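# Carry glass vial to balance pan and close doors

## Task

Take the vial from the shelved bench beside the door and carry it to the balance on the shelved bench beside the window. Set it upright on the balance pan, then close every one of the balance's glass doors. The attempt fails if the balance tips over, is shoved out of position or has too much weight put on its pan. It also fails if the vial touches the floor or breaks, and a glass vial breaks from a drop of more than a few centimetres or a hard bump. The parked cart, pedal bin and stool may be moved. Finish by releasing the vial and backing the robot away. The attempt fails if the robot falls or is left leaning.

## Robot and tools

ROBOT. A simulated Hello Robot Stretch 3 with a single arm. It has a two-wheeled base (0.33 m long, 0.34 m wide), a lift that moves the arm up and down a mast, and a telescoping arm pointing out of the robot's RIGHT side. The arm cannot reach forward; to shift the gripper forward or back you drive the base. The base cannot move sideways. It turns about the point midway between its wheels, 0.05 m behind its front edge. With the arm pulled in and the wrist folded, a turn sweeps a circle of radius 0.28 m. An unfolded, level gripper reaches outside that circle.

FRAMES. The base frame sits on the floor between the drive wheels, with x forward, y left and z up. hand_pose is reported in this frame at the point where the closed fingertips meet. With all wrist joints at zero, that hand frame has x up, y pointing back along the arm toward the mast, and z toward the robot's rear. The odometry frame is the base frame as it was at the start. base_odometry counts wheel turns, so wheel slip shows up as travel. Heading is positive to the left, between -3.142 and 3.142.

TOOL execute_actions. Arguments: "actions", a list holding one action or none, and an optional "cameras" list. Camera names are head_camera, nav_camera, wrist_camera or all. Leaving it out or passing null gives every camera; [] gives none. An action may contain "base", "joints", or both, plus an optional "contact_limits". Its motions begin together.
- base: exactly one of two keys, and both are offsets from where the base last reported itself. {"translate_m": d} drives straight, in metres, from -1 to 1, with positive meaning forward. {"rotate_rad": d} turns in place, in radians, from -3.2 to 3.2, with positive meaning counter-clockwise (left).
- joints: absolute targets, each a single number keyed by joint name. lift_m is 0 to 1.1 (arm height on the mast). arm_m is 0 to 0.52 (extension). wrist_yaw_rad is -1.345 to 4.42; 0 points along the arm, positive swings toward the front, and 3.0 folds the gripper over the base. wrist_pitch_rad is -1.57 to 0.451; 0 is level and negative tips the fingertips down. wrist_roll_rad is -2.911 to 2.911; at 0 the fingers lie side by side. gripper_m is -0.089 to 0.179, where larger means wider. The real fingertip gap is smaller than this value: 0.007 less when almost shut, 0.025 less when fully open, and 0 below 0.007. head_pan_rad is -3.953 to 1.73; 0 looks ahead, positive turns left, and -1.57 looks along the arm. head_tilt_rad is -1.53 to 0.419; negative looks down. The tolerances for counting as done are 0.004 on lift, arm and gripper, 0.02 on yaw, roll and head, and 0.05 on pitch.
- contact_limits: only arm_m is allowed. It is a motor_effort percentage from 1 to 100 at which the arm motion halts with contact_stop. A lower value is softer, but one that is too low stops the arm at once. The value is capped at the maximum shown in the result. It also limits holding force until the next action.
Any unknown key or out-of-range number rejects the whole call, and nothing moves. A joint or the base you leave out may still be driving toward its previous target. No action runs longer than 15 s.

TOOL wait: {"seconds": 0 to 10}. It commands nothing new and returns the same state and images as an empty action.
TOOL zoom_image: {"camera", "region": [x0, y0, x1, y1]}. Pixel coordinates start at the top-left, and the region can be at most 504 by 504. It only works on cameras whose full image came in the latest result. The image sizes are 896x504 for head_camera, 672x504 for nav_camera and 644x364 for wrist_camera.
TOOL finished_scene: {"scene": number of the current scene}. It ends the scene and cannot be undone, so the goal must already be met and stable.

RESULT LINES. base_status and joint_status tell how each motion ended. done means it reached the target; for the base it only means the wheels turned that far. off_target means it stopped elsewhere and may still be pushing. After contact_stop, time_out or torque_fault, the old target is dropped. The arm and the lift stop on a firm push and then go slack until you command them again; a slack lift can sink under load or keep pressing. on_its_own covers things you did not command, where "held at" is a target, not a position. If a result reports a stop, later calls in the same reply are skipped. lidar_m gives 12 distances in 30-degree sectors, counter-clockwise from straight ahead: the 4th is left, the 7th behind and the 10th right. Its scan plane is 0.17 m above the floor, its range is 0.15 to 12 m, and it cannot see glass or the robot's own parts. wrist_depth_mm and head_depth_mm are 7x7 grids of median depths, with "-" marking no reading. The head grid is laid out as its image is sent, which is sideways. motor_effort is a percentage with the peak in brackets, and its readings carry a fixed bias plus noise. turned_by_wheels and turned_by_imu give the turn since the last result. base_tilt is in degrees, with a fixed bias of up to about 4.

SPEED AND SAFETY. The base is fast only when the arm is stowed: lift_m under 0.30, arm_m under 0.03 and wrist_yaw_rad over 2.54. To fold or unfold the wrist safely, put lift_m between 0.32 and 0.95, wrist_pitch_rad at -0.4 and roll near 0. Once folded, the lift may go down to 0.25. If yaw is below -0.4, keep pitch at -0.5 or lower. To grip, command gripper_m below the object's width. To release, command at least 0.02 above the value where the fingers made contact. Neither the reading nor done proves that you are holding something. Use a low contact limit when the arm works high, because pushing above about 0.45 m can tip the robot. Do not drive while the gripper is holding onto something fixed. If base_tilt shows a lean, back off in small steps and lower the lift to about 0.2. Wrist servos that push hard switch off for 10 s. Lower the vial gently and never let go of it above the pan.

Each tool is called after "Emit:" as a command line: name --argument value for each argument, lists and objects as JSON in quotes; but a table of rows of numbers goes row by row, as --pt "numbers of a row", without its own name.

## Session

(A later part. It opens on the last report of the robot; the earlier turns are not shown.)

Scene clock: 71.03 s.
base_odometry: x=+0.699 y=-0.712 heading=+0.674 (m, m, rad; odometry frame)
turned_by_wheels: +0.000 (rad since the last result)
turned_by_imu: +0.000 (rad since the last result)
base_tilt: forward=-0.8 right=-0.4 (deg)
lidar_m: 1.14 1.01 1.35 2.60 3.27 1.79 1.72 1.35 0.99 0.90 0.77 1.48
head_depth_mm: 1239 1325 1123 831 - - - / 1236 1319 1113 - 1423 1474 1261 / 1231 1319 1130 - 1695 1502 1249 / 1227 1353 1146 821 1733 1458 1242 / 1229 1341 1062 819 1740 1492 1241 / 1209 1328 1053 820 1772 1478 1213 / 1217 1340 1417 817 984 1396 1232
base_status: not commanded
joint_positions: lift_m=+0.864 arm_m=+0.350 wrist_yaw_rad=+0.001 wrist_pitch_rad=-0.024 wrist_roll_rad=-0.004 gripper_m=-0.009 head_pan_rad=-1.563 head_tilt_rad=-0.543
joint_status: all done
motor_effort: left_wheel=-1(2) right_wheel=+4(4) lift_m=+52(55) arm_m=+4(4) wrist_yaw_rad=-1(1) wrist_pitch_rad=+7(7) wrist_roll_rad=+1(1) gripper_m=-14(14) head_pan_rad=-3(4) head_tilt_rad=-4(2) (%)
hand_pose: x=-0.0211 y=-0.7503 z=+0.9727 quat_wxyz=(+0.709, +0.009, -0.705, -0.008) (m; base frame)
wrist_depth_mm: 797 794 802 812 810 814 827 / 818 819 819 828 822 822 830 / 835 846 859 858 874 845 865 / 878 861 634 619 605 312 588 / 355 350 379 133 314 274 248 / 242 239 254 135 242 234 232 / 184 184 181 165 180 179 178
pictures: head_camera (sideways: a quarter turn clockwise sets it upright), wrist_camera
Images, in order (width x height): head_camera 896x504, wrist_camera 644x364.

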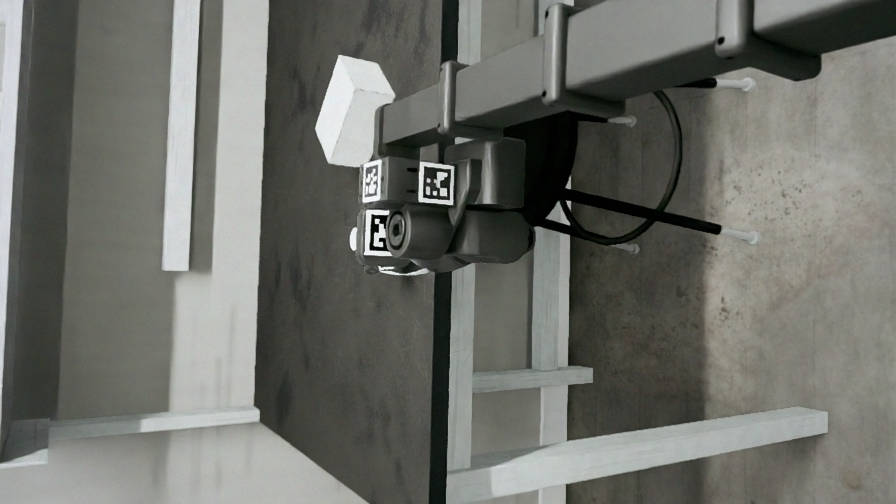

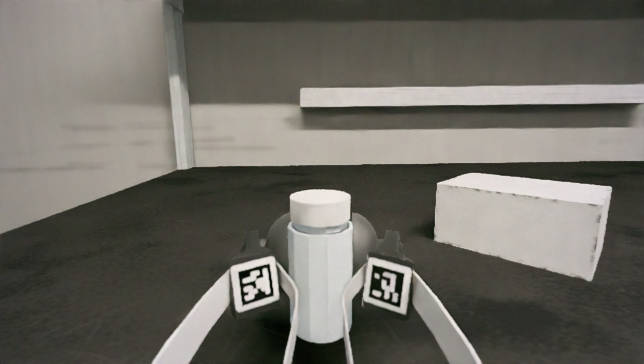

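Emit:
execute_actions --actions '[{"base": {"rotate_rad": 1.83}, "joints": {"arm_m": 0.0, "lift_m": 0.92, "head_pan_rad": 0.0, "head_tilt_rad": -0.3}}]'

Scene clock: 82.80 s.
base_odometry: x=+0.699 y=-0.712 heading=+2.504 (m, m, rad; odometry frame)
turned_by_wheels: +1.830 (rad since the last result)
turned_by_imu: +1.809 (rad since the last result)
base_tilt: forward=-0.9 right=-0.5 (deg)
lidar_m: 2.64 2.03 1.72 1.72 1.62 0.90 0.77 1.67 1.41 1.01 1.11 1.84
head_depth_mm: 2714 2853 2955 3164 2660 1924 1498 / 2761 2903 3031 3237 2655 1909 1486 / 2787 2951 3076 3321 2642 1900 1479 / 2889 3033 2797 3365 2596 1882 1476 / 2968 3126 3236 3461 2552 1873 1463 / 3042 3183 3372 3593 2542 1853 1463 / 3079 3263 3447 3617 2521 1848 1458
base_status: done
joint_positions: lift_m=+0.919 arm_m=+0.003 wrist_yaw_rad=+0.001 wrist_pitch_rad=-0.024 wrist_roll_rad=-0.004 gripper_m=-0.009 head_pan_rad=-0.007 head_tilt_rad=-0.310
joint_status: all done
joint sent to its limit — the command would take arm_m past its lower limit, so that joint was sent only as far as its limit.
motor_effort: left_wheel=-2(5) right_wheel=+3(7) lift_m=+52(52) arm_m=-4(4) wrist_yaw_rad=-1(1) wrist_pitch_rad=+7(7) wrist_roll_rad=+1(1) gripper_m=-15(14) head_pan_rad=+4(42) head_tilt_rad=+5(29) (%)
hand_pose: x=-0.0212 y=-0.4031 z=+1.0277 quat_wxyz=(+0.709, +0.009, -0.705, -0.008) (m; base frame)
wrist_depth_mm: 840 778 734 892 - 977 928 / 877 808 751 925 - - 933 / 908 826 783 932 - - 950 / 925 870 796 816 - - - / - 896 822 133 - - - / - 930 876 135 - - - / - - 894 854 - - -
pictures: head_camera (sideways: a quarter turn clockwise sets it upright), nav_camera (sideways: a quarter turn counterclockwise sets it upright), wrist_camera
Images, in order (width x height): head_camera 896x504, nav_camera 672x504, wrist_camera 644x364.

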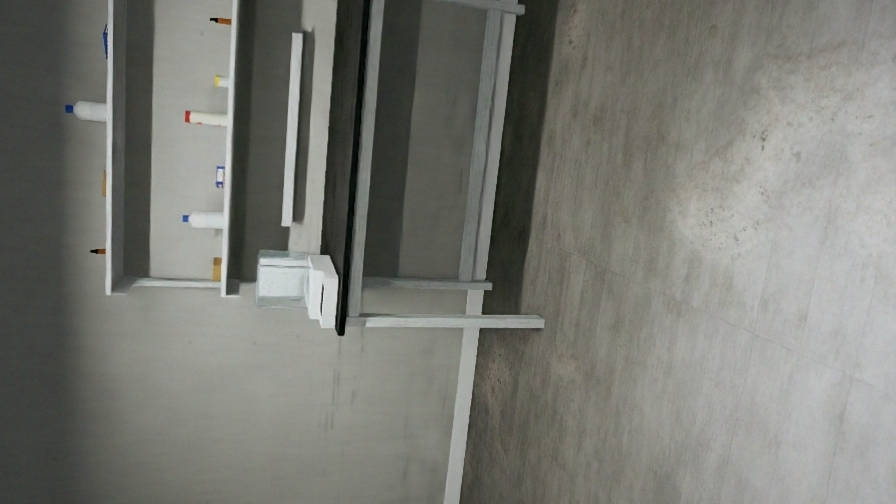

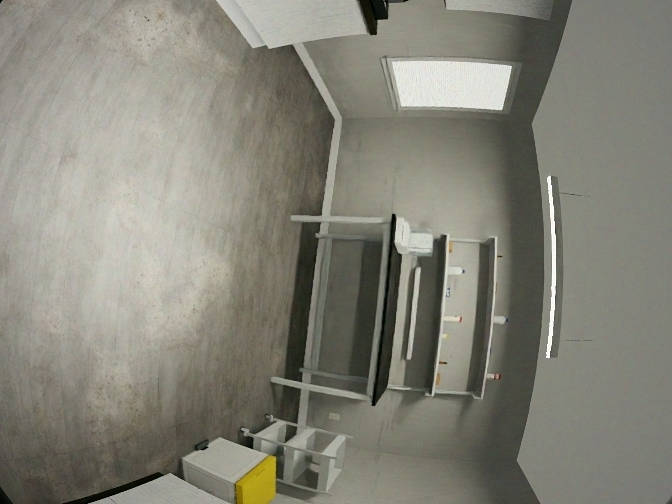

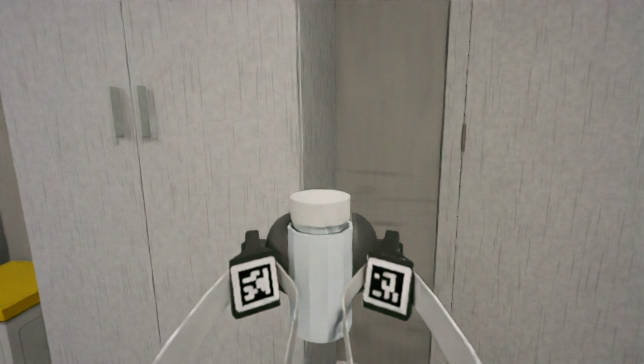

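Path is clear. Drive toward the balance bench.

Emit:
execute_actions --actions '[{"base": {"translate_m": 1.0}, "joints": {"head_tilt_rad": -0.25}}]' --cameras '["head_camera"]'

Emit:
zoom_image --camera "head_camera" --region '[230, 200, 480, 400]'

Scene clock: 96.00 s.
base_odometry: x=-0.105 y=-0.116 heading=+2.504 (m, m, rad; odometry frame)
turned_by_wheels: +0.000 (rad since the last result)
turned_by_imu: +0.007 (rad since the last result)
base_tilt: forward=-0.8 right=-0.5 (deg)
lidar_m: 1.64 2.48 1.50 1.49 1.70 1.93 1.77 1.96 1.21 1.21 1.36 1.76
head_depth_mm: 1907 2017 2083 1770 2317 2047 1568 / 1950 2056 2150 1743 2364 2042 1570 / 1980 2080 2193 1917 2426 2026 1555 / 2021 2135 2214 1709 2483 2005 1547 / 2096 2207 2304 1657 2401 1914 1542 / 2144 2240 2357 2488 2596 1985 1532 / 2198 2306 2430 2557 2662 1973 1520
base_status: done
joint_positions: lift_m=+0.919 arm_m=+0.003 wrist_yaw_rad=+0.001 wrist_pitch_rad=-0.024 wrist_roll_rad=-0.004 gripper_m=-0.009 head_pan_rad=-0.007 head_tilt_rad=-0.260
joint_status: all done
motor_effort: left_wheel=-2(4) right_wheel=+3(6) lift_m=+52(52) arm_m=-5(4) wrist_yaw_rad=+0(1) wrist_pitch_rad=+7(7) wrist_roll_rad=+1(1) gripper_m=-14(15) head_pan_rad=+4(4) head_tilt_rad=+6(11) (%)
hand_pose: x=-0.0212 y=-0.4031 z=+1.0277 quat_wxyz=(+0.709, +0.009, -0.705, -0.008) (m; base frame)
wrist_depth_mm: - - - - 842 797 759 / - - - - 867 816 762 / - - - - 882 835 785 / - - - - 908 839 796 / - - - 133 934 873 818 / - - - 136 935 908 862 / - - - - - 925 866
pictures: head_camera (sideways: a quarter turn clockwise sets it upright)
Images, in order (width x height): head_camera 896x504.

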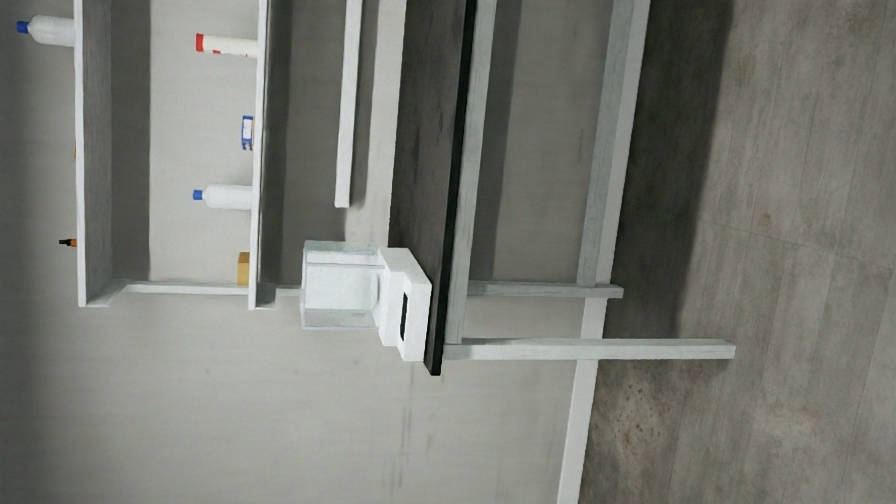

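Region (230, 200, 480, 400) of head_camera's 896x504 image, scaled by 2.016, with more detail than that image has; it fills the top 403 rows of this view, and the rest is white.

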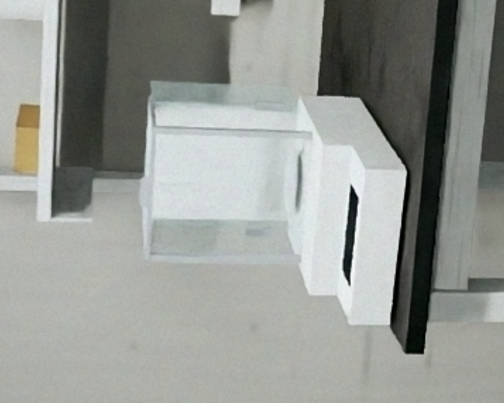

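Emit:
execute_actions --actions '[{"base": {"translate_m": 0.8}, "joints": {"head_tilt_rad": -0.35, "head_pan_rad": 0.15}}]' --cameras '["head_camera", "nav_camera"]'

Scene clock: 107.00 s.
base_odometry: x=-0.747 y=+0.361 heading=+2.503 (m, m, rad; odometry frame)
turned_by_wheels: +0.000 (rad since the last result)
turned_by_imu: +0.005 (rad since the last result)
base_tilt: forward=-0.8 right=-0.6 (deg)
lidar_m: 0.85 1.75 1.92 1.36 1.49 2.51 2.57 1.64 1.37 1.37 1.28 1.42
head_depth_mm: 1232 1301 1372 1179 793 1652 1458 / 1287 1347 1435 1096 829 1702 1442 / 1321 1361 1070 931 851 1703 1444 / 1385 1470 1550 922 890 1740 1430 / 1445 1530 1634 1677 937 1034 1303 / 1502 1599 1720 1848 1996 1774 1413 / 1561 1675 1795 1932 2081 1774 1409
base_status: done
joint_positions: lift_m=+0.919 arm_m=+0.003 wrist_yaw_rad=+0.001 wrist_pitch_rad=-0.024 wrist_roll_rad=-0.004 gripper_m=-0.009 head_pan_rad=+0.143 head_tilt_rad=-0.346
joint_status: all done
motor_effort: left_wheel=-2(2) right_wheel=+4(5) lift_m=+52(52) arm_m=-4(4) wrist_yaw_rad=+0(1) wrist_pitch_rad=+7(7) wrist_roll_rad=+1(1) gripper_m=-15(15) head_pan_rad=+3(17) head_tilt_rad=-2(14) (%)
hand_pose: x=-0.0212 y=-0.4031 z=+1.0277 quat_wxyz=(+0.709, +0.009, -0.705, -0.008) (m; base frame)
wrist_depth_mm: - - - - - - - / - - - - - - - / - - - - - - - / 964 - - - - - - / 712 - - 133 - - - / - - - 135 - - - / - - - - - - -
pictures: head_camera (sideways: a quarter turn clockwise sets it upright), nav_camera (sideways: a quarter turn counterclockwise sets it upright)
Images, in order (width x height): head_camera 896x504, nav_camera 672x504.

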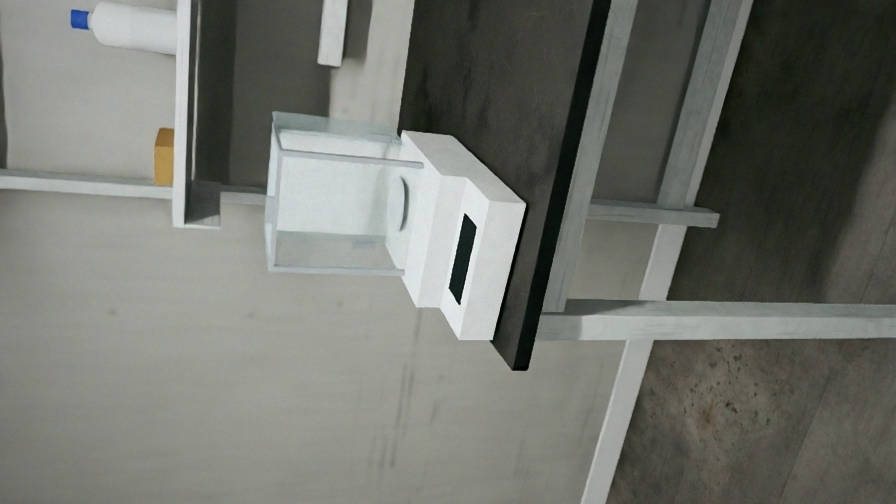

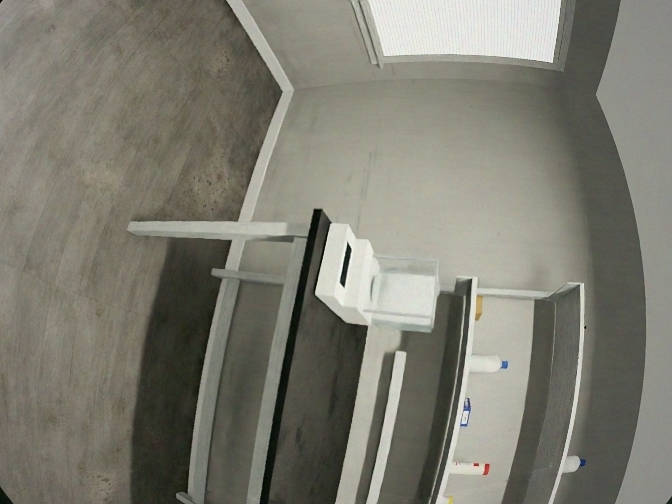

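Emit:
zoom_image --camera "head_camera" --region '[250, 95, 450, 295]'

Region (250, 95, 450, 295) of head_camera's 896x504 image, scaled by 2.520, with more detail than that image has.

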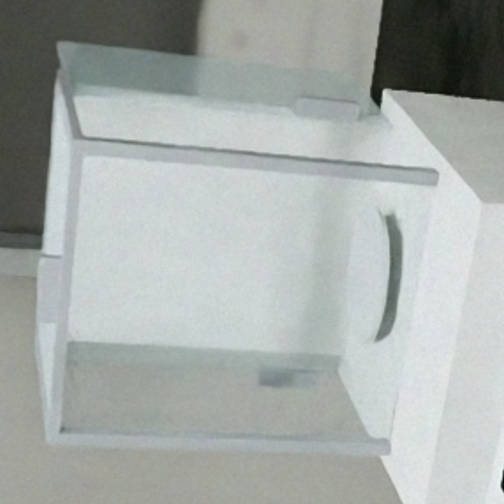

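Emit:
zoom_image --camera "head_camera" --region '[380, 120, 540, 380]'

Region (380, 120, 540, 380) of head_camera's 896x504 image, scaled by 1.938, with more detail than that image has; it fills the left 310 columns of this view, and the rest is white.

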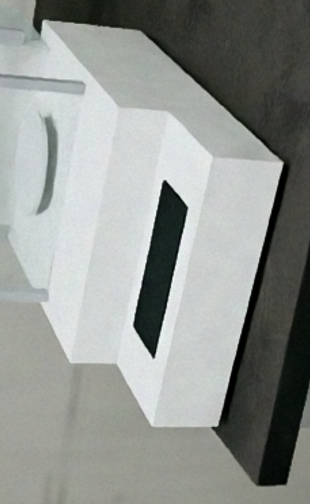

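Emit:
execute_actions --actions '[{"base": {"rotate_rad": -0.503}, "joints": {"wrist_yaw_rad": 1.57, "lift_m": 0.96, "head_pan_rad": 0.6, "head_tilt_rad": -0.4}}]' --cameras '[]'

Emit:
execute_actions --actions '[{"base": {"translate_m": 0.5}, "joints": {"head_pan_rad": 0.95, "head_tilt_rad": -0.4}}]' --cameras '["head_camera", "nav_camera"]'

Scene clock: 147.67 s.
base_odometry: x=-0.747 y=+0.361 heading=+2.001 (m, m, rad; odometry frame)
turned_by_wheels: -0.503 (rad since the last result)
turned_by_imu: -0.496 (rad since the last result)
base_tilt: forward=-0.9 right=-0.6 (deg)
lidar_m: 1.42 0.85 1.78 1.92 1.41 1.50 2.58 3.15 1.62 1.37 1.36 1.28
head_depth_mm: 1211 1307 1392 1024 800 1631 1393 / 1257 1356 1431 1014 828 1670 1389 / 1301 1388 1072 940 1718 1690 1382 / 1339 1335 1084 869 1737 1709 1377 / 1392 1494 1583 881 1007 1584 1295 / 1436 1547 1664 1790 1956 1689 1362 / 1488 1601 1747 1897 2023 1682 1357
base_status: done
joint_positions: lift_m=+0.959 arm_m=+0.002 wrist_yaw_rad=+1.567 wrist_pitch_rad=-0.024 wrist_roll_rad=-0.004 gripper_m=-0.009 head_pan_rad=+0.593 head_tilt_rad=-0.395
joint_status: all done
motor_effort: left_wheel=+3(6) right_wheel=-1(4) lift_m=+52(53) arm_m=-4(4) wrist_yaw_rad=+2(2) wrist_pitch_rad=+7(7) wrist_roll_rad=+1(1) gripper_m=-14(15) head_pan_rad=+3(33) head_tilt_rad=-3(12) (%)
hand_pose: x=+0.2342 y=-0.1483 z=+1.0677 quat_wxyz=(+0.508, +0.504, -0.493, +0.494) (m; base frame)
wrist_depth_mm: - - - - - - - / - - - - - - - / 862 - - - - - - / 777 - - - - - - / 633 696 714 133 864 - - / - - - 136 - - - / - - - - - - -
pictures: none
No camera images: the call's "cameras" was empty. Leave "cameras" out to get every camera's image.

Scene clock: 153.63 s.
base_odometry: x=-0.956 y=+0.815 heading=+2.001 (m, m, rad; odometry frame)
turned_by_wheels: +0.000 (rad since the last result)
turned_by_imu: +0.003 (rad since the last result)
base_tilt: forward=-0.8 right=-0.5 (deg)
lidar_m: 0.94 0.94 0.58 0.57 1.69 1.67 2.88 3.46 1.46 1.26 0.94 1.09
head_depth_mm: 893 949 1007 1020 691 519 416 / 907 1006 1081 1013 685 518 414 / 1021 991 660 696 652 513 413 / 1104 1184 722 663 597 510 411 / 1207 1298 1394 728 556 507 446 / 1317 1423 1541 698 556 503 1322 / 1456 1572 1720 1906 581 555 731
base_status: done
joint_positions: lift_m=+0.959 arm_m=+0.002 wrist_yaw_rad=+1.567 wrist_pitch_rad=-0.024 wrist_roll_rad=-0.004 gripper_m=-0.009 head_pan_rad=+0.943 head_tilt_rad=-0.395
joint_status: all done
motor_effort: left_wheel=+2(6) right_wheel=-1(1) lift_m=+52(52) arm_m=-4(4) wrist_yaw_rad=+3(2) wrist_pitch_rad=+7(7) wrist_roll_rad=+1(1) gripper_m=-16(15) head_pan_rad=+4(27) head_tilt_rad=-3(3) (%)
hand_pose: x=+0.2342 y=-0.1483 z=+1.0677 quat_wxyz=(+0.508, +0.504, -0.493, +0.494) (m; base frame)
wrist_depth_mm: 737 749 754 765 786 825 - / 805 847 922 - - - - / 826 863 913 - - - - / 824 883 934 - - - - / 630 620 679 132 660 597 592 / 432 425 454 135 432 417 416 / 329 326 325 296 321 323 343
pictures: head_camera (sideways: a quarter turn clockwise sets it upright), nav_camera (sideways: a quarter turn counterclockwise sets it upright)
Images, in order (width x height): head_camera 896x504, nav_camera 672x504.

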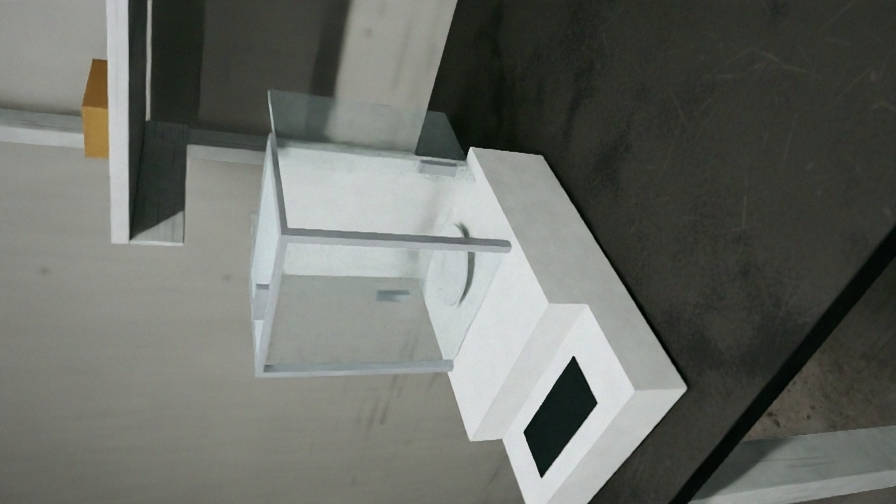

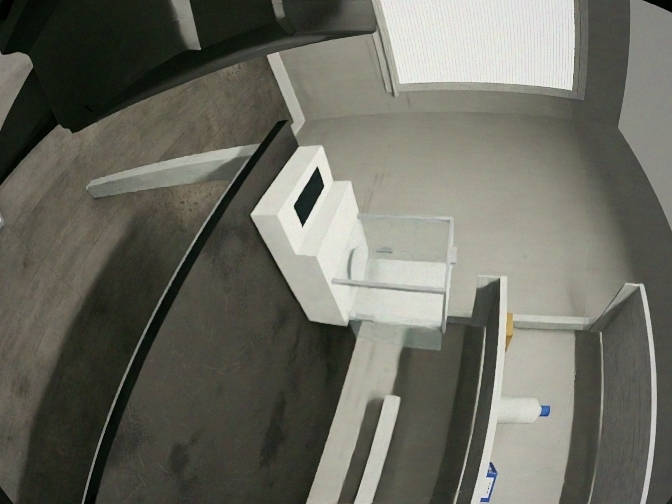

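Emit:
zoom_image --camera "head_camera" --region '[230, 80, 530, 390]'

Region (230, 80, 530, 390) of head_camera's 896x504 image, scaled by 1.626, with more detail than that image has; it fills the left 488 columns of this view, and the rest is white.

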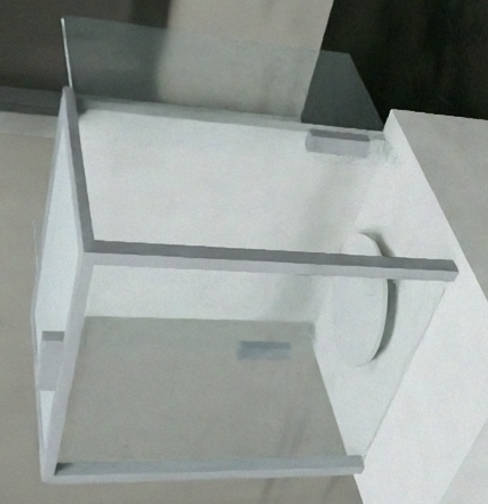

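Emit:
execute_actions --actions '[{"base": {"rotate_rad": 1.755}, "joints": {"head_pan_rad": -0.8, "head_tilt_rad": -0.45}}]' --cameras '[]'

Emit:
execute_actions --actions '[{"joints": {"arm_m": 0.33}}]'

Scene clock: 164.90 s.
base_odometry: x=-0.956 y=+0.815 heading=-2.528 (m, m, rad; odometry frame)
turned_by_wheels: +1.755 (rad since the last result)
turned_by_imu: +1.734 (rad since the last result)
base_tilt: forward=-0.8 right=-0.6 (deg)
lidar_m: 2.05 1.67 1.88 3.02 1.96 1.32 1.26 0.93 1.00 0.94 0.95 0.57
head_depth_mm: 877 964 1025 911 639 494 - / 867 992 1083 901 635 490 - / 1003 1079 675 668 630 487 418 / 1125 1180 765 621 579 499 429 / 1223 1303 1411 652 549 465 1289 / 1337 1463 1605 670 548 - 1233 / 1477 1633 1789 1977 587 663 1210
base_status: done
joint_positions: lift_m=+0.959 arm_m=+0.002 wrist_yaw_rad=+1.568 wrist_pitch_rad=-0.024 wrist_roll_rad=-0.004 gripper_m=-0.009 head_pan_rad=-0.793 head_tilt_rad=-0.444
joint_status: all done
motor_effort: left_wheel=-2(4) right_wheel=+3(7) lift_m=+52(52) arm_m=-4(4) wrist_yaw_rad=+2(3) wrist_pitch_rad=+7(7) wrist_roll_rad=+1(1) gripper_m=-15(15) head_pan_rad=-3(42) head_tilt_rad=-3(11) (%)
hand_pose: x=+0.2342 y=-0.1482 z=+1.0677 quat_wxyz=(+0.508, +0.504, -0.493, +0.494) (m; base frame)
wrist_depth_mm: - - - - - - 896 / - - - - - - 942 / - - - - - - 942 / - - - - - - 480 / - - - 133 479 372 312 / - - - 136 339 312 308 / - - - - 338 314 314
pictures: none
No camera images: the call's "cameras" was empty. Leave "cameras" out to get every camera's image.

Scene clock: 168.53 s.
base_odometry: x=-0.956 y=+0.815 heading=-2.528 (m, m, rad; odometry frame)
turned_by_wheels: +0.000 (rad since the last result)
turned_by_imu: +0.001 (rad since the last result)
base_tilt: forward=-0.9 right=-0.5 (deg)
lidar_m: 2.05 1.67 1.88 3.01 1.96 1.32 1.26 0.93 1.00 0.94 0.95 0.57
head_depth_mm: 876 964 1025 973 639 493 400 / 865 995 1084 902 635 490 398 / 999 1082 675 669 630 486 397 / 1124 1185 764 622 579 484 429 / 1220 1306 1411 652 548 481 1286 / 1340 1458 1600 671 545 527 1248 / 1480 1626 1813 1985 588 697 1209
base_status: not commanded
joint_positions: lift_m=+0.959 arm_m=+0.330 wrist_yaw_rad=+1.568 wrist_pitch_rad=-0.024 wrist_roll_rad=-0.004 gripper_m=-0.009 head_pan_rad=-0.793 head_tilt_rad=-0.444
joint_status: all done
motor_effort: left_wheel=-2(2) right_wheel=+3(4) lift_m=+52(52) arm_m=+4(5) wrist_yaw_rad=+1(2) wrist_pitch_rad=+7(7) wrist_roll_rad=+1(1) gripper_m=-15(15) head_pan_rad=-3(3) head_tilt_rad=-3(3) (%)
hand_pose: x=+0.2342 y=-0.4754 z=+1.0677 quat_wxyz=(+0.508, +0.504, -0.493, +0.494) (m; base frame)
wrist_depth_mm: - - - - - 808 505 / - - - - 417 856 533 / - - - - 427 856 539 / - - - - 426 864 551 / - - 379 133 364 776 555 / - 330 312 136 310 416 412 / - 316 316 296 316 319 319
pictures: head_camera (sideways: a quarter turn clockwise sets it upright), nav_camera (sideways: a quarter turn counterclockwise sets it upright), wrist_camera
Images, in order (width x height): head_camera 896x504, nav_camera 672x504, wrist_camera 644x364.

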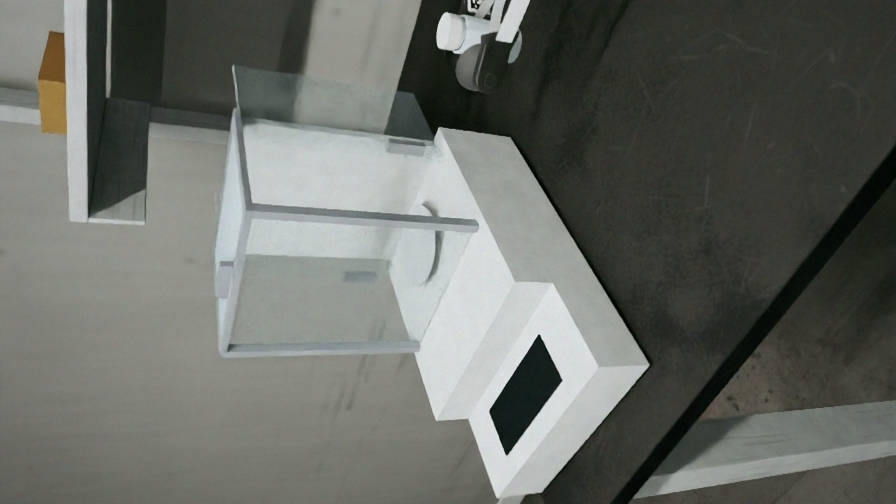

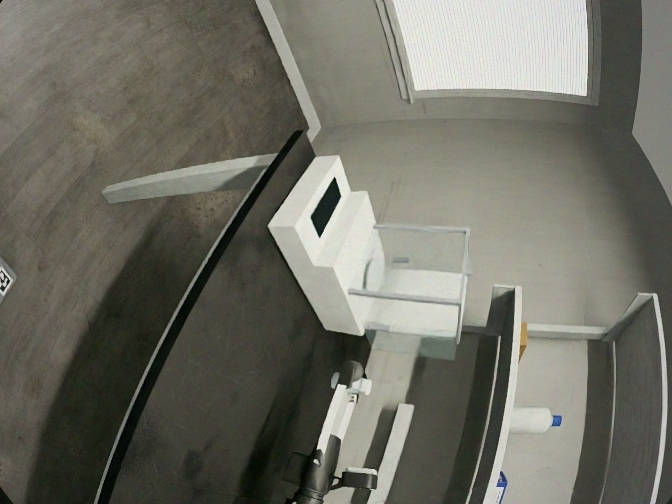

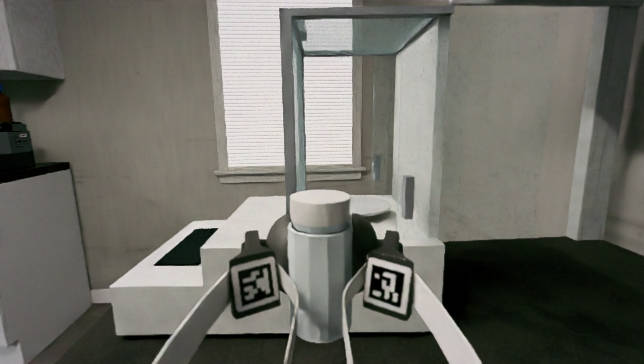

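Emit:
execute_actions --actions '[{"joints": {"wrist_yaw_rad": 1.37, "arm_m": 0.315, "lift_m": 0.85, "head_pan_rad": -1.1, "head_tilt_rad": -0.6}}]' --cameras '["head_camera", "wrist_camera"]'

Scene clock: 184.77 s.
base_odometry: x=-0.956 y=+0.815 heading=-2.528 (m, m, rad; odometry frame)
turned_by_wheels: +0.000 (rad since the last result)
turned_by_imu: +0.001 (rad since the last result)
base_tilt: forward=-0.8 right=-0.4 (deg)
lidar_m: 2.05 1.67 1.89 3.01 1.96 1.31 1.26 0.94 1.00 0.94 0.95 0.57
head_depth_mm: 833 885 960 750 497 430 378 / 865 918 970 743 509 428 387 / 898 989 957 707 522 425 1166 / 934 1033 948 642 519 423 1213 / 932 1033 797 663 516 432 1214 / 988 629 648 602 513 454 1205 / 1029 697 645 540 508 1345 1197
base_status: not commanded
joint_positions: lift_m=+0.851 arm_m=+0.315 wrist_yaw_rad=+1.372 wrist_pitch_rad=-0.024 wrist_roll_rad=-0.004 gripper_m=-0.009 head_pan_rad=-1.093 head_tilt_rad=-0.592
joint_status: all done
motor_effort: left_wheel=-1(2) right_wheel=+2(4) lift_m=+13(48) arm_m=-5(4) wrist_yaw_rad=-2(1) wrist_pitch_rad=+7(7) wrist_roll_rad=+1(1) gripper_m=-15(16) head_pan_rad=-3(26) head_tilt_rad=-4(20) (%)
hand_pose: x=+0.2292 y=-0.5107 z=+0.9592 quat_wxyz=(+0.554, +0.454, -0.540, +0.442) (m; base frame)
wrist_depth_mm: - - - - 955 602 499 / - - - - - 599 508 / - - 306 300 926 609 512 / 265 270 283 294 535 535 479 / 264 275 286 133 331 301 296 / 215 215 227 135 216 208 206 / 165 163 162 147 160 159 159
pictures: head_camera (sideways: a quarter turn clockwise sets it upright), wrist_camera
Images, in order (width x height): head_camera 896x504, wrist_camera 644x364.

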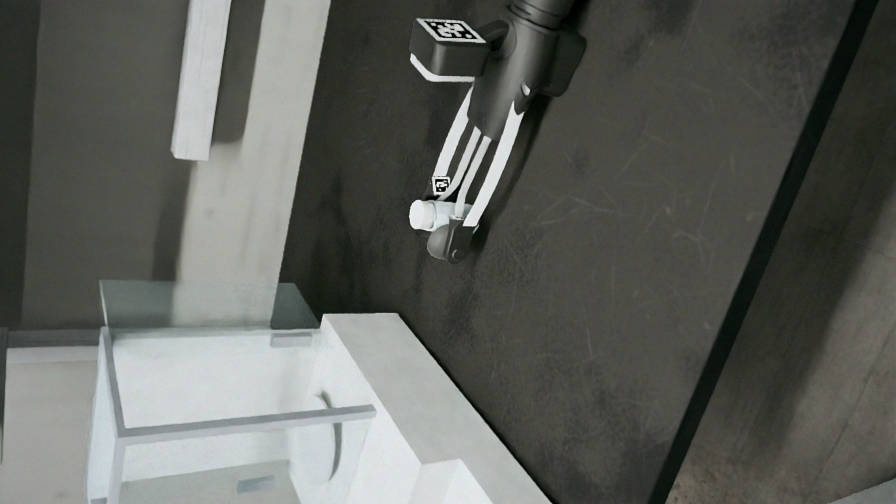

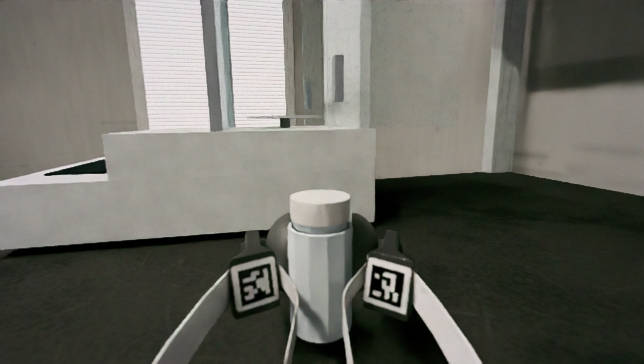

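Emit:
execute_actions --actions '[{"joints": {"lift_m": 0.84}}]' --cameras '[]'

Emit:
execute_actions --actions '[{"joints": {"gripper_m": 0.07}}]' --cameras '["wrist_camera"]'

Scene clock: 187.03 s.
base_odometry: x=-0.956 y=+0.815 heading=-2.528 (m, m, rad; odometry frame)
turned_by_wheels: +0.000 (rad since the last result)
turned_by_imu: +0.000 (rad since the last result)
base_tilt: forward=-0.9 right=-0.6 (deg)
lidar_m: 2.05 1.67 1.89 3.01 1.96 1.32 1.26 0.93 1.00 0.94 0.95 0.57
head_depth_mm: 835 883 959 751 497 430 379 / 865 922 971 728 511 428 1145 / 901 989 957 663 523 425 1171 / 933 1032 946 643 518 424 1210 / 933 1030 797 664 516 433 1213 / 987 631 648 604 512 455 1207 / 1028 701 645 542 510 1353 1202
base_status: not commanded
joint_positions: lift_m=+0.846 arm_m=+0.315 wrist_yaw_rad=+1.371 wrist_pitch_rad=+0.004 wrist_roll_rad=-0.009 gripper_m=-0.009 head_pan_rad=-1.093 head_tilt_rad=-0.593
joint_status: lift_m contact_stop (moved -0.005 of -0.011)
on_its_own: lift_m is slack since a contact_stop, until your next command for it (your +0.840 is given up)
motor_effort: left_wheel=-5(4) right_wheel=+10(11) lift_m=+32(33) arm_m=-2(4) wrist_yaw_rad=-1(3) wrist_pitch_rad=-2(7) wrist_roll_rad=+3(4) gripper_m=-15(16) head_pan_rad=-3(2) head_tilt_rad=-4(4) (%)
hand_pose: x=+0.2299 y=-0.5111 z=+0.9616 quat_wxyz=(+0.549, +0.444, -0.545, +0.451) (m; base frame)
wrist_depth_mm: - - - - - 598 497 / - - - - - 610 505 / - - 448 317 - 616 509 / 379 270 284 296 820 608 495 / 265 277 287 133 369 334 332 / 227 225 241 135 231 224 222 / 170 169 169 153 168 168 168
pictures: none
No camera images: the call's "cameras" was empty. Leave "cameras" out to get every camera's image.

not run: a stop came earlier in this reply.

Emit:
execute_actions --actions '[{"joints": {"lift_m": 0.849, "gripper_m": 0.07}}]' --cameras '["wrist_camera", "head_camera"]'

Scene clock: 190.33 s.
base_odometry: x=-0.956 y=+0.815 heading=-2.528 (m, m, rad; odometry frame)
turned_by_wheels: +0.000 (rad since the last result)
turned_by_imu: +0.001 (rad since the last result)
base_tilt: forward=-0.8 right=-0.6 (deg)
lidar_m: 2.05 1.67 1.89 3.01 1.95 1.32 1.26 0.93 1.00 0.94 0.95 0.57
head_depth_mm: 833 884 962 747 496 430 378 / 864 919 970 742 509 427 387 / 897 988 955 676 521 425 1166 / 935 1029 943 697 519 423 1217 / 932 1032 796 664 515 433 1210 / 987 630 646 603 512 454 1205 / 1033 699 644 539 509 1343 1200
base_status: not commanded
joint_positions: lift_m=+0.848 arm_m=+0.315 wrist_yaw_rad=+1.371 wrist_pitch_rad=-0.004 wrist_roll_rad=-0.007 gripper_m=+0.070 head_pan_rad=-1.093 head_tilt_rad=-0.593
joint_status: all done
motor_effort: left_wheel=-1(4) right_wheel=+2(10) lift_m=+50(50) arm_m=-2(2) wrist_yaw_rad=-1(1) wrist_pitch_rad=+1(2) wrist_roll_rad=+3(3) gripper_m=+1(92) head_pan_rad=-3(3) head_tilt_rad=-3(3) (%)
hand_pose: x=+0.2297 y=-0.5111 z=+0.9620 quat_wxyz=(+0.551, +0.447, -0.544, +0.448) (m; base frame)
wrist_depth_mm: - - - - - 588 506 / - - - - - 593 505 / - - 446 315 - 620 509 / 344 271 284 300 609 600 497 / 264 275 287 301 357 320 315 / 224 223 - 219 - 217 216 / 169 167 166 133 165 164 164
pictures: head_camera (sideways: a quarter turn clockwise sets it upright), wrist_camera
Images, in order (width x height): head_camera 896x504, wrist_camera 644x364.

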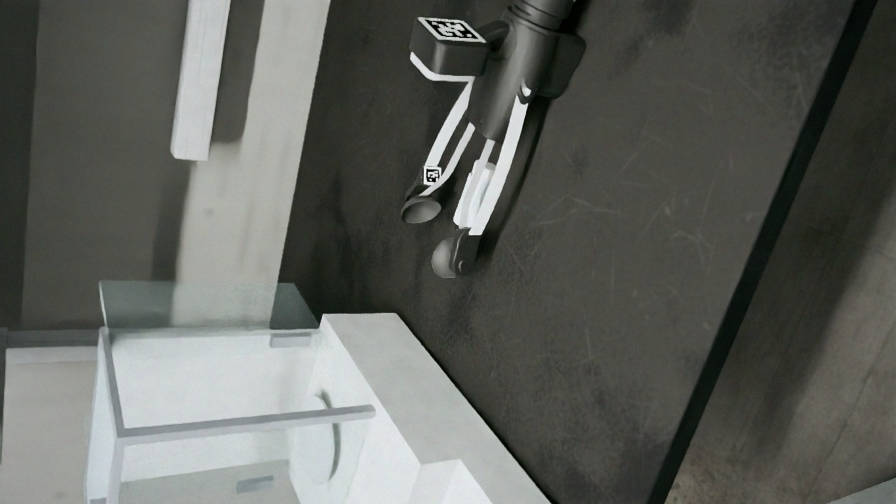

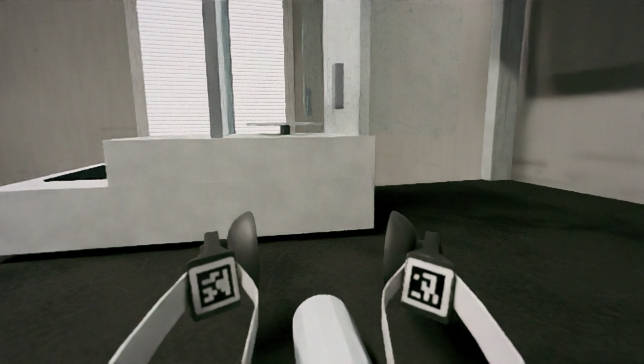

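Emit:
execute_actions --actions '[{"joints": {"lift_m": 1.1}}]' --cameras '["head_camera"]'

Emit:
execute_actions --actions '[{"joints": {"wrist_pitch_rad": -1.57, "wrist_yaw_rad": 0.0, "wrist_roll_rad": 1.77, "gripper_m": 0.09}}]' --cameras '["head_camera", "wrist_camera"]'

Scene clock: 204.43 s.
base_odometry: x=-0.956 y=+0.815 heading=-2.528 (m, m, rad; odometry frame)
turned_by_wheels: +0.000 (rad since the last result)
turned_by_imu: +0.001 (rad since the last result)
base_tilt: forward=-0.9 right=-0.6 (deg)
lidar_m: 2.05 1.67 1.88 3.00 1.96 1.31 1.26 0.93 1.00 0.94 0.95 0.57
head_depth_mm: 831 927 962 688 528 430 378 / 865 943 965 680 525 427 387 / 899 1006 956 674 521 425 1171 / 934 1047 942 668 519 423 1212 / 934 1033 795 663 515 432 1212 / 983 631 646 603 512 454 1208 / 1036 698 643 540 508 1347 1200
base_status: not commanded
joint_positions: lift_m=+1.099 arm_m=+0.315 wrist_yaw_rad=+1.371 wrist_pitch_rad=-0.017 wrist_roll_rad=-0.005 gripper_m=+0.070 head_pan_rad=-1.093 head_tilt_rad=-0.593
joint_status: all done
motor_effort: left_wheel=+0(1) right_wheel=+2(2) lift_m=+52(53) arm_m=-2(2) wrist_yaw_rad=-1(0) wrist_pitch_rad=+5(5) wrist_roll_rad=+2(2) gripper_m=+1(0) head_pan_rad=-3(4) head_tilt_rad=-3(3) (%)
hand_pose: x=+0.2293 y=-0.5110 z=+1.2096 quat_wxyz=(+0.553, +0.451, -0.542, +0.444) (m; base frame)
wrist_depth_mm: - - - - 950 306 291 / - - - - 522 565 488 / - - - - - 619 507 / - - - - - 624 511 / - - - - - 652 517 / - - - 454 - 652 522 / - 461 375 370 536 536 509
pictures: head_camera (sideways: a quarter turn clockwise sets it upright)
Images, in order (width x height): head_camera 896x504.

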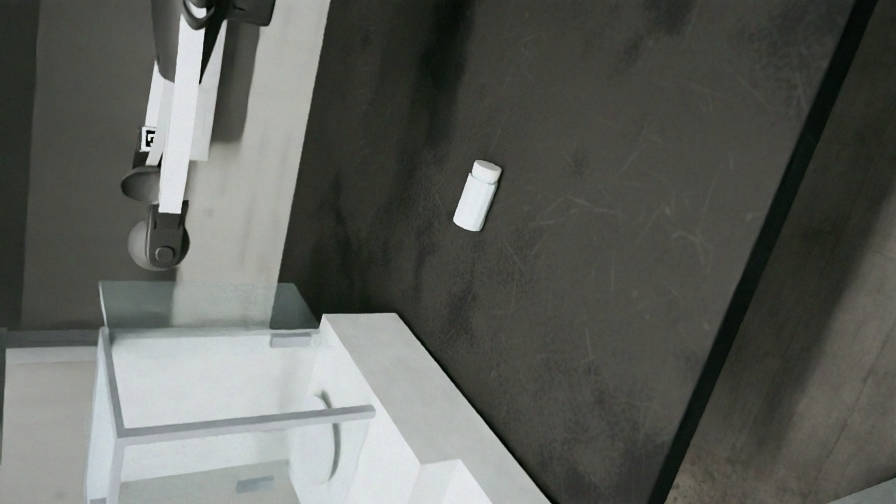

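Scene clock: 206.13 s.
base_odometry: x=-0.956 y=+0.815 heading=-2.528 (m, m, rad; odometry frame)
turned_by_wheels: +0.000 (rad since the last result)
turned_by_imu: +0.000 (rad since the last result)
base_tilt: forward=-0.8 right=-0.5 (deg)
lidar_m: 2.05 1.67 1.89 3.03 1.96 1.32 1.26 0.93 1.00 0.94 0.95 0.57
head_depth_mm: 835 884 958 688 528 429 378 / 865 916 967 681 525 427 387 / 896 990 957 675 522 425 1167 / 933 1034 945 668 517 423 1215 / 933 1031 796 663 515 433 1210 / 984 630 647 601 511 454 1200 / 1034 699 644 540 508 1349 1196
base_status: not commanded
joint_positions: lift_m=+1.099 arm_m=+0.315 wrist_yaw_rad=+0.003 wrist_pitch_rad=-1.557 wrist_roll_rad=+1.765 gripper_m=+0.090 head_pan_rad=-1.093 head_tilt_rad=-0.593
joint_status: all done
joint sent to its limit — the command would take wrist_pitch_rad past its lower limit, so that joint was sent only as far as its limit.
motor_effort: left_wheel=-1(1) right_wheel=+3(3) lift_m=+52(52) arm_m=-2(2) wrist_yaw_rad=-2(2) wrist_pitch_rad=-4(3) wrist_roll_rad=+2(3) gripper_m=-1(78) head_pan_rad=-3(3) head_tilt_rad=-3(3) (%)
hand_pose: x=-0.0216 y=-0.4392 z=+0.9814 quat_wxyz=(-0.068, -0.068, -0.708, -0.699) (m; base frame)
wrist_depth_mm: 211 209 209 208 207 205 - / 216 215 214 213 212 211 - / 221 221 219 218 216 216 - / 228 225 225 223 222 222 - / 233 233 229 230 229 227 - / 240 237 237 235 235 233 234 / 247 246 243 243 241 239 240
pictures: head_camera (sideways: a quarter turn clockwise sets it upright), wrist_camera
Images, in order (width x height): head_camera 896x504, wrist_camera 644x364.

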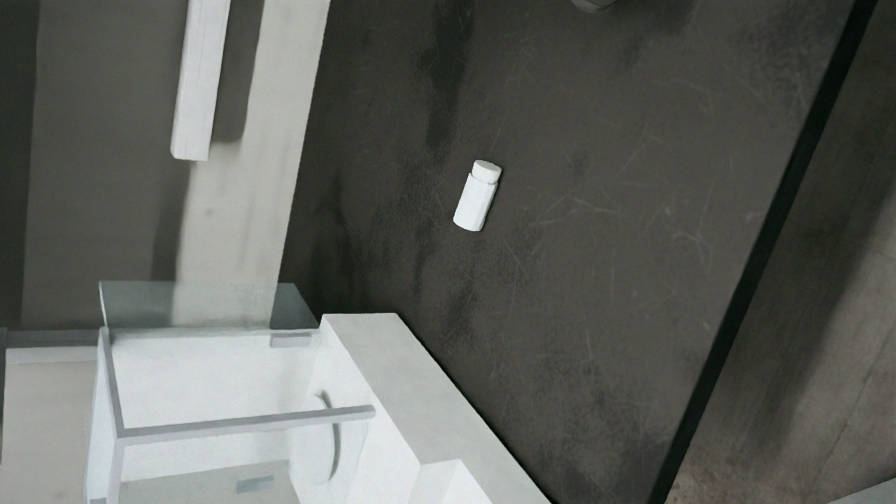

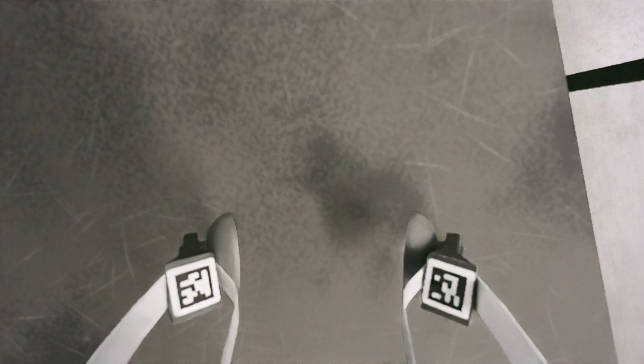

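Emit:
execute_actions --actions '[{"base": {"translate_m": 0.195}, "joints": {"arm_m": 0.378, "head_pan_rad": -1.4, "head_tilt_rad": -0.7}}]' --cameras '["head_camera", "wrist_camera"]'

Scene clock: 216.23 s.
base_odometry: x=-1.115 y=+0.703 heading=-2.528 (m, m, rad; odometry frame)
turned_by_wheels: +0.000 (rad since the last result)
turned_by_imu: +0.002 (rad since the last result)
base_tilt: forward=-0.9 right=-0.5 (deg)
lidar_m: 1.85 1.51 1.63 3.05 2.26 1.53 1.46 1.12 0.98 0.92 0.93 0.40
head_depth_mm: - 958 786 594 478 400 1178 / 827 - 780 572 476 407 1175 / 829 945 770 567 472 405 1173 / 860 953 762 581 470 413 1163 / 868 948 695 576 467 411 1159 / 489 537 527 484 457 418 1155 / 505 562 525 449 418 415 1149
base_status: done
joint_positions: lift_m=+1.099 arm_m=+0.378 wrist_yaw_rad=+0.002 wrist_pitch_rad=-1.558 wrist_roll_rad=+1.766 gripper_m=+0.090 head_pan_rad=-1.393 head_tilt_rad=-0.691
joint_status: all done
motor_effort: left_wheel=-1(2) right_wheel=+2(4) lift_m=+52(52) arm_m=+4(5) wrist_yaw_rad=-2(2) wrist_pitch_rad=-3(4) wrist_roll_rad=+1(2) gripper_m=+0(0) head_pan_rad=-4(27) head_tilt_rad=-4(19) (%)
hand_pose: x=-0.0215 y=-0.5015 z=+0.9814 quat_wxyz=(-0.068, -0.068, -0.708, -0.700) (m; base frame)
wrist_depth_mm: 210 210 209 208 206 206 205 / 215 215 213 211 212 210 210 / 221 220 219 217 217 215 215 / 227 226 225 223 222 221 221 / 234 233 231 227 227 227 226 / 239 238 237 235 235 233 232 / 246 244 244 243 241 239 239
pictures: head_camera (sideways: a quarter turn clockwise sets it upright), wrist_camera
Images, in order (width x height): head_camera 896x504, wrist_camera 644x364.

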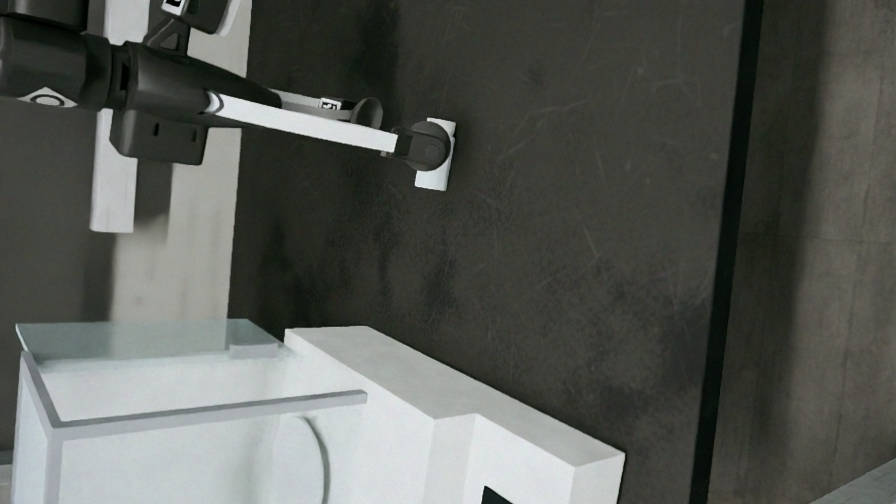

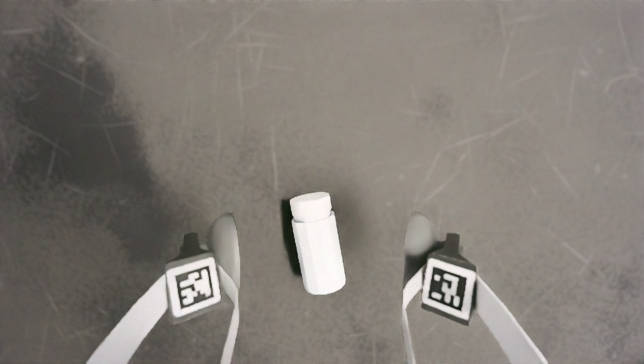

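Emit:
execute_actions --actions '[{"base": {"translate_m": 0.008}, "joints": {"arm_m": 0.381, "wrist_roll_rad": 1.625, "lift_m": 1.065, "gripper_m": 0.07}}]' --cameras '["head_camera", "wrist_camera"]'

Scene clock: 222.83 s.
base_odometry: x=-1.121 y=+0.698 heading=-2.528 (m, m, rad; odometry frame)
turned_by_wheels: +0.000 (rad since the last result)
turned_by_imu: +0.001 (rad since the last result)
base_tilt: forward=-0.7 right=-0.5 (deg)
lidar_m: 1.85 1.51 1.62 3.04 2.27 1.53 1.47 1.13 0.98 0.92 0.94 0.40
head_depth_mm: - 925 784 594 479 400 1180 / 822 - 746 571 476 407 1177 / 828 937 769 576 473 405 1166 / 856 953 763 581 470 413 1167 / 855 945 643 567 467 411 1157 / 485 537 530 469 452 417 1157 / 505 562 525 448 410 416 1146
base_status: done
joint_positions: lift_m=+1.066 arm_m=+0.381 wrist_yaw_rad=+0.002 wrist_pitch_rad=-1.558 wrist_roll_rad=+1.630 gripper_m=+0.070 head_pan_rad=-1.393 head_tilt_rad=-0.691
joint_status: all done
motor_effort: left_wheel=-1(2) right_wheel=+3(7) lift_m=+12(47) arm_m=+4(4) wrist_yaw_rad=-2(2) wrist_pitch_rad=-3(3) wrist_roll_rad=-2(3) gripper_m=+0(76) head_pan_rad=-3(4) head_tilt_rad=-4(4) (%)
hand_pose: x=-0.0216 y=-0.5045 z=+0.9480 quat_wxyz=(-0.020, -0.020, -0.711, -0.703) (m; base frame)
wrist_depth_mm: 179 178 177 176 176 175 174 / 184 183 182 181 180 179 178 / 188 188 186 186 184 184 183 / 193 192 191 189 189 189 187 / 199 197 196 172 193 193 193 / 204 203 - 181 - 199 198 / 208 209 208 206 205 204 202
pictures: head_camera (sideways: a quarter turn clockwise sets it upright), wrist_camera
Images, in order (width x height): head_camera 896x504, wrist_camera 644x364.

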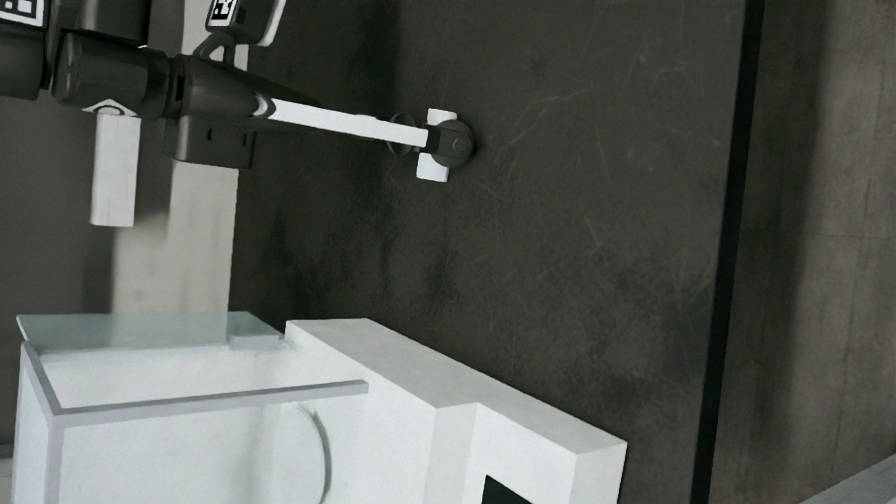

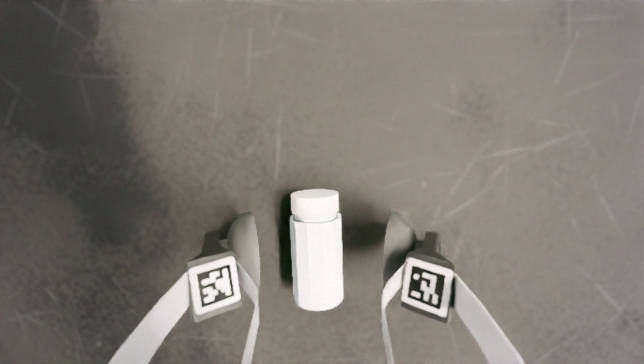

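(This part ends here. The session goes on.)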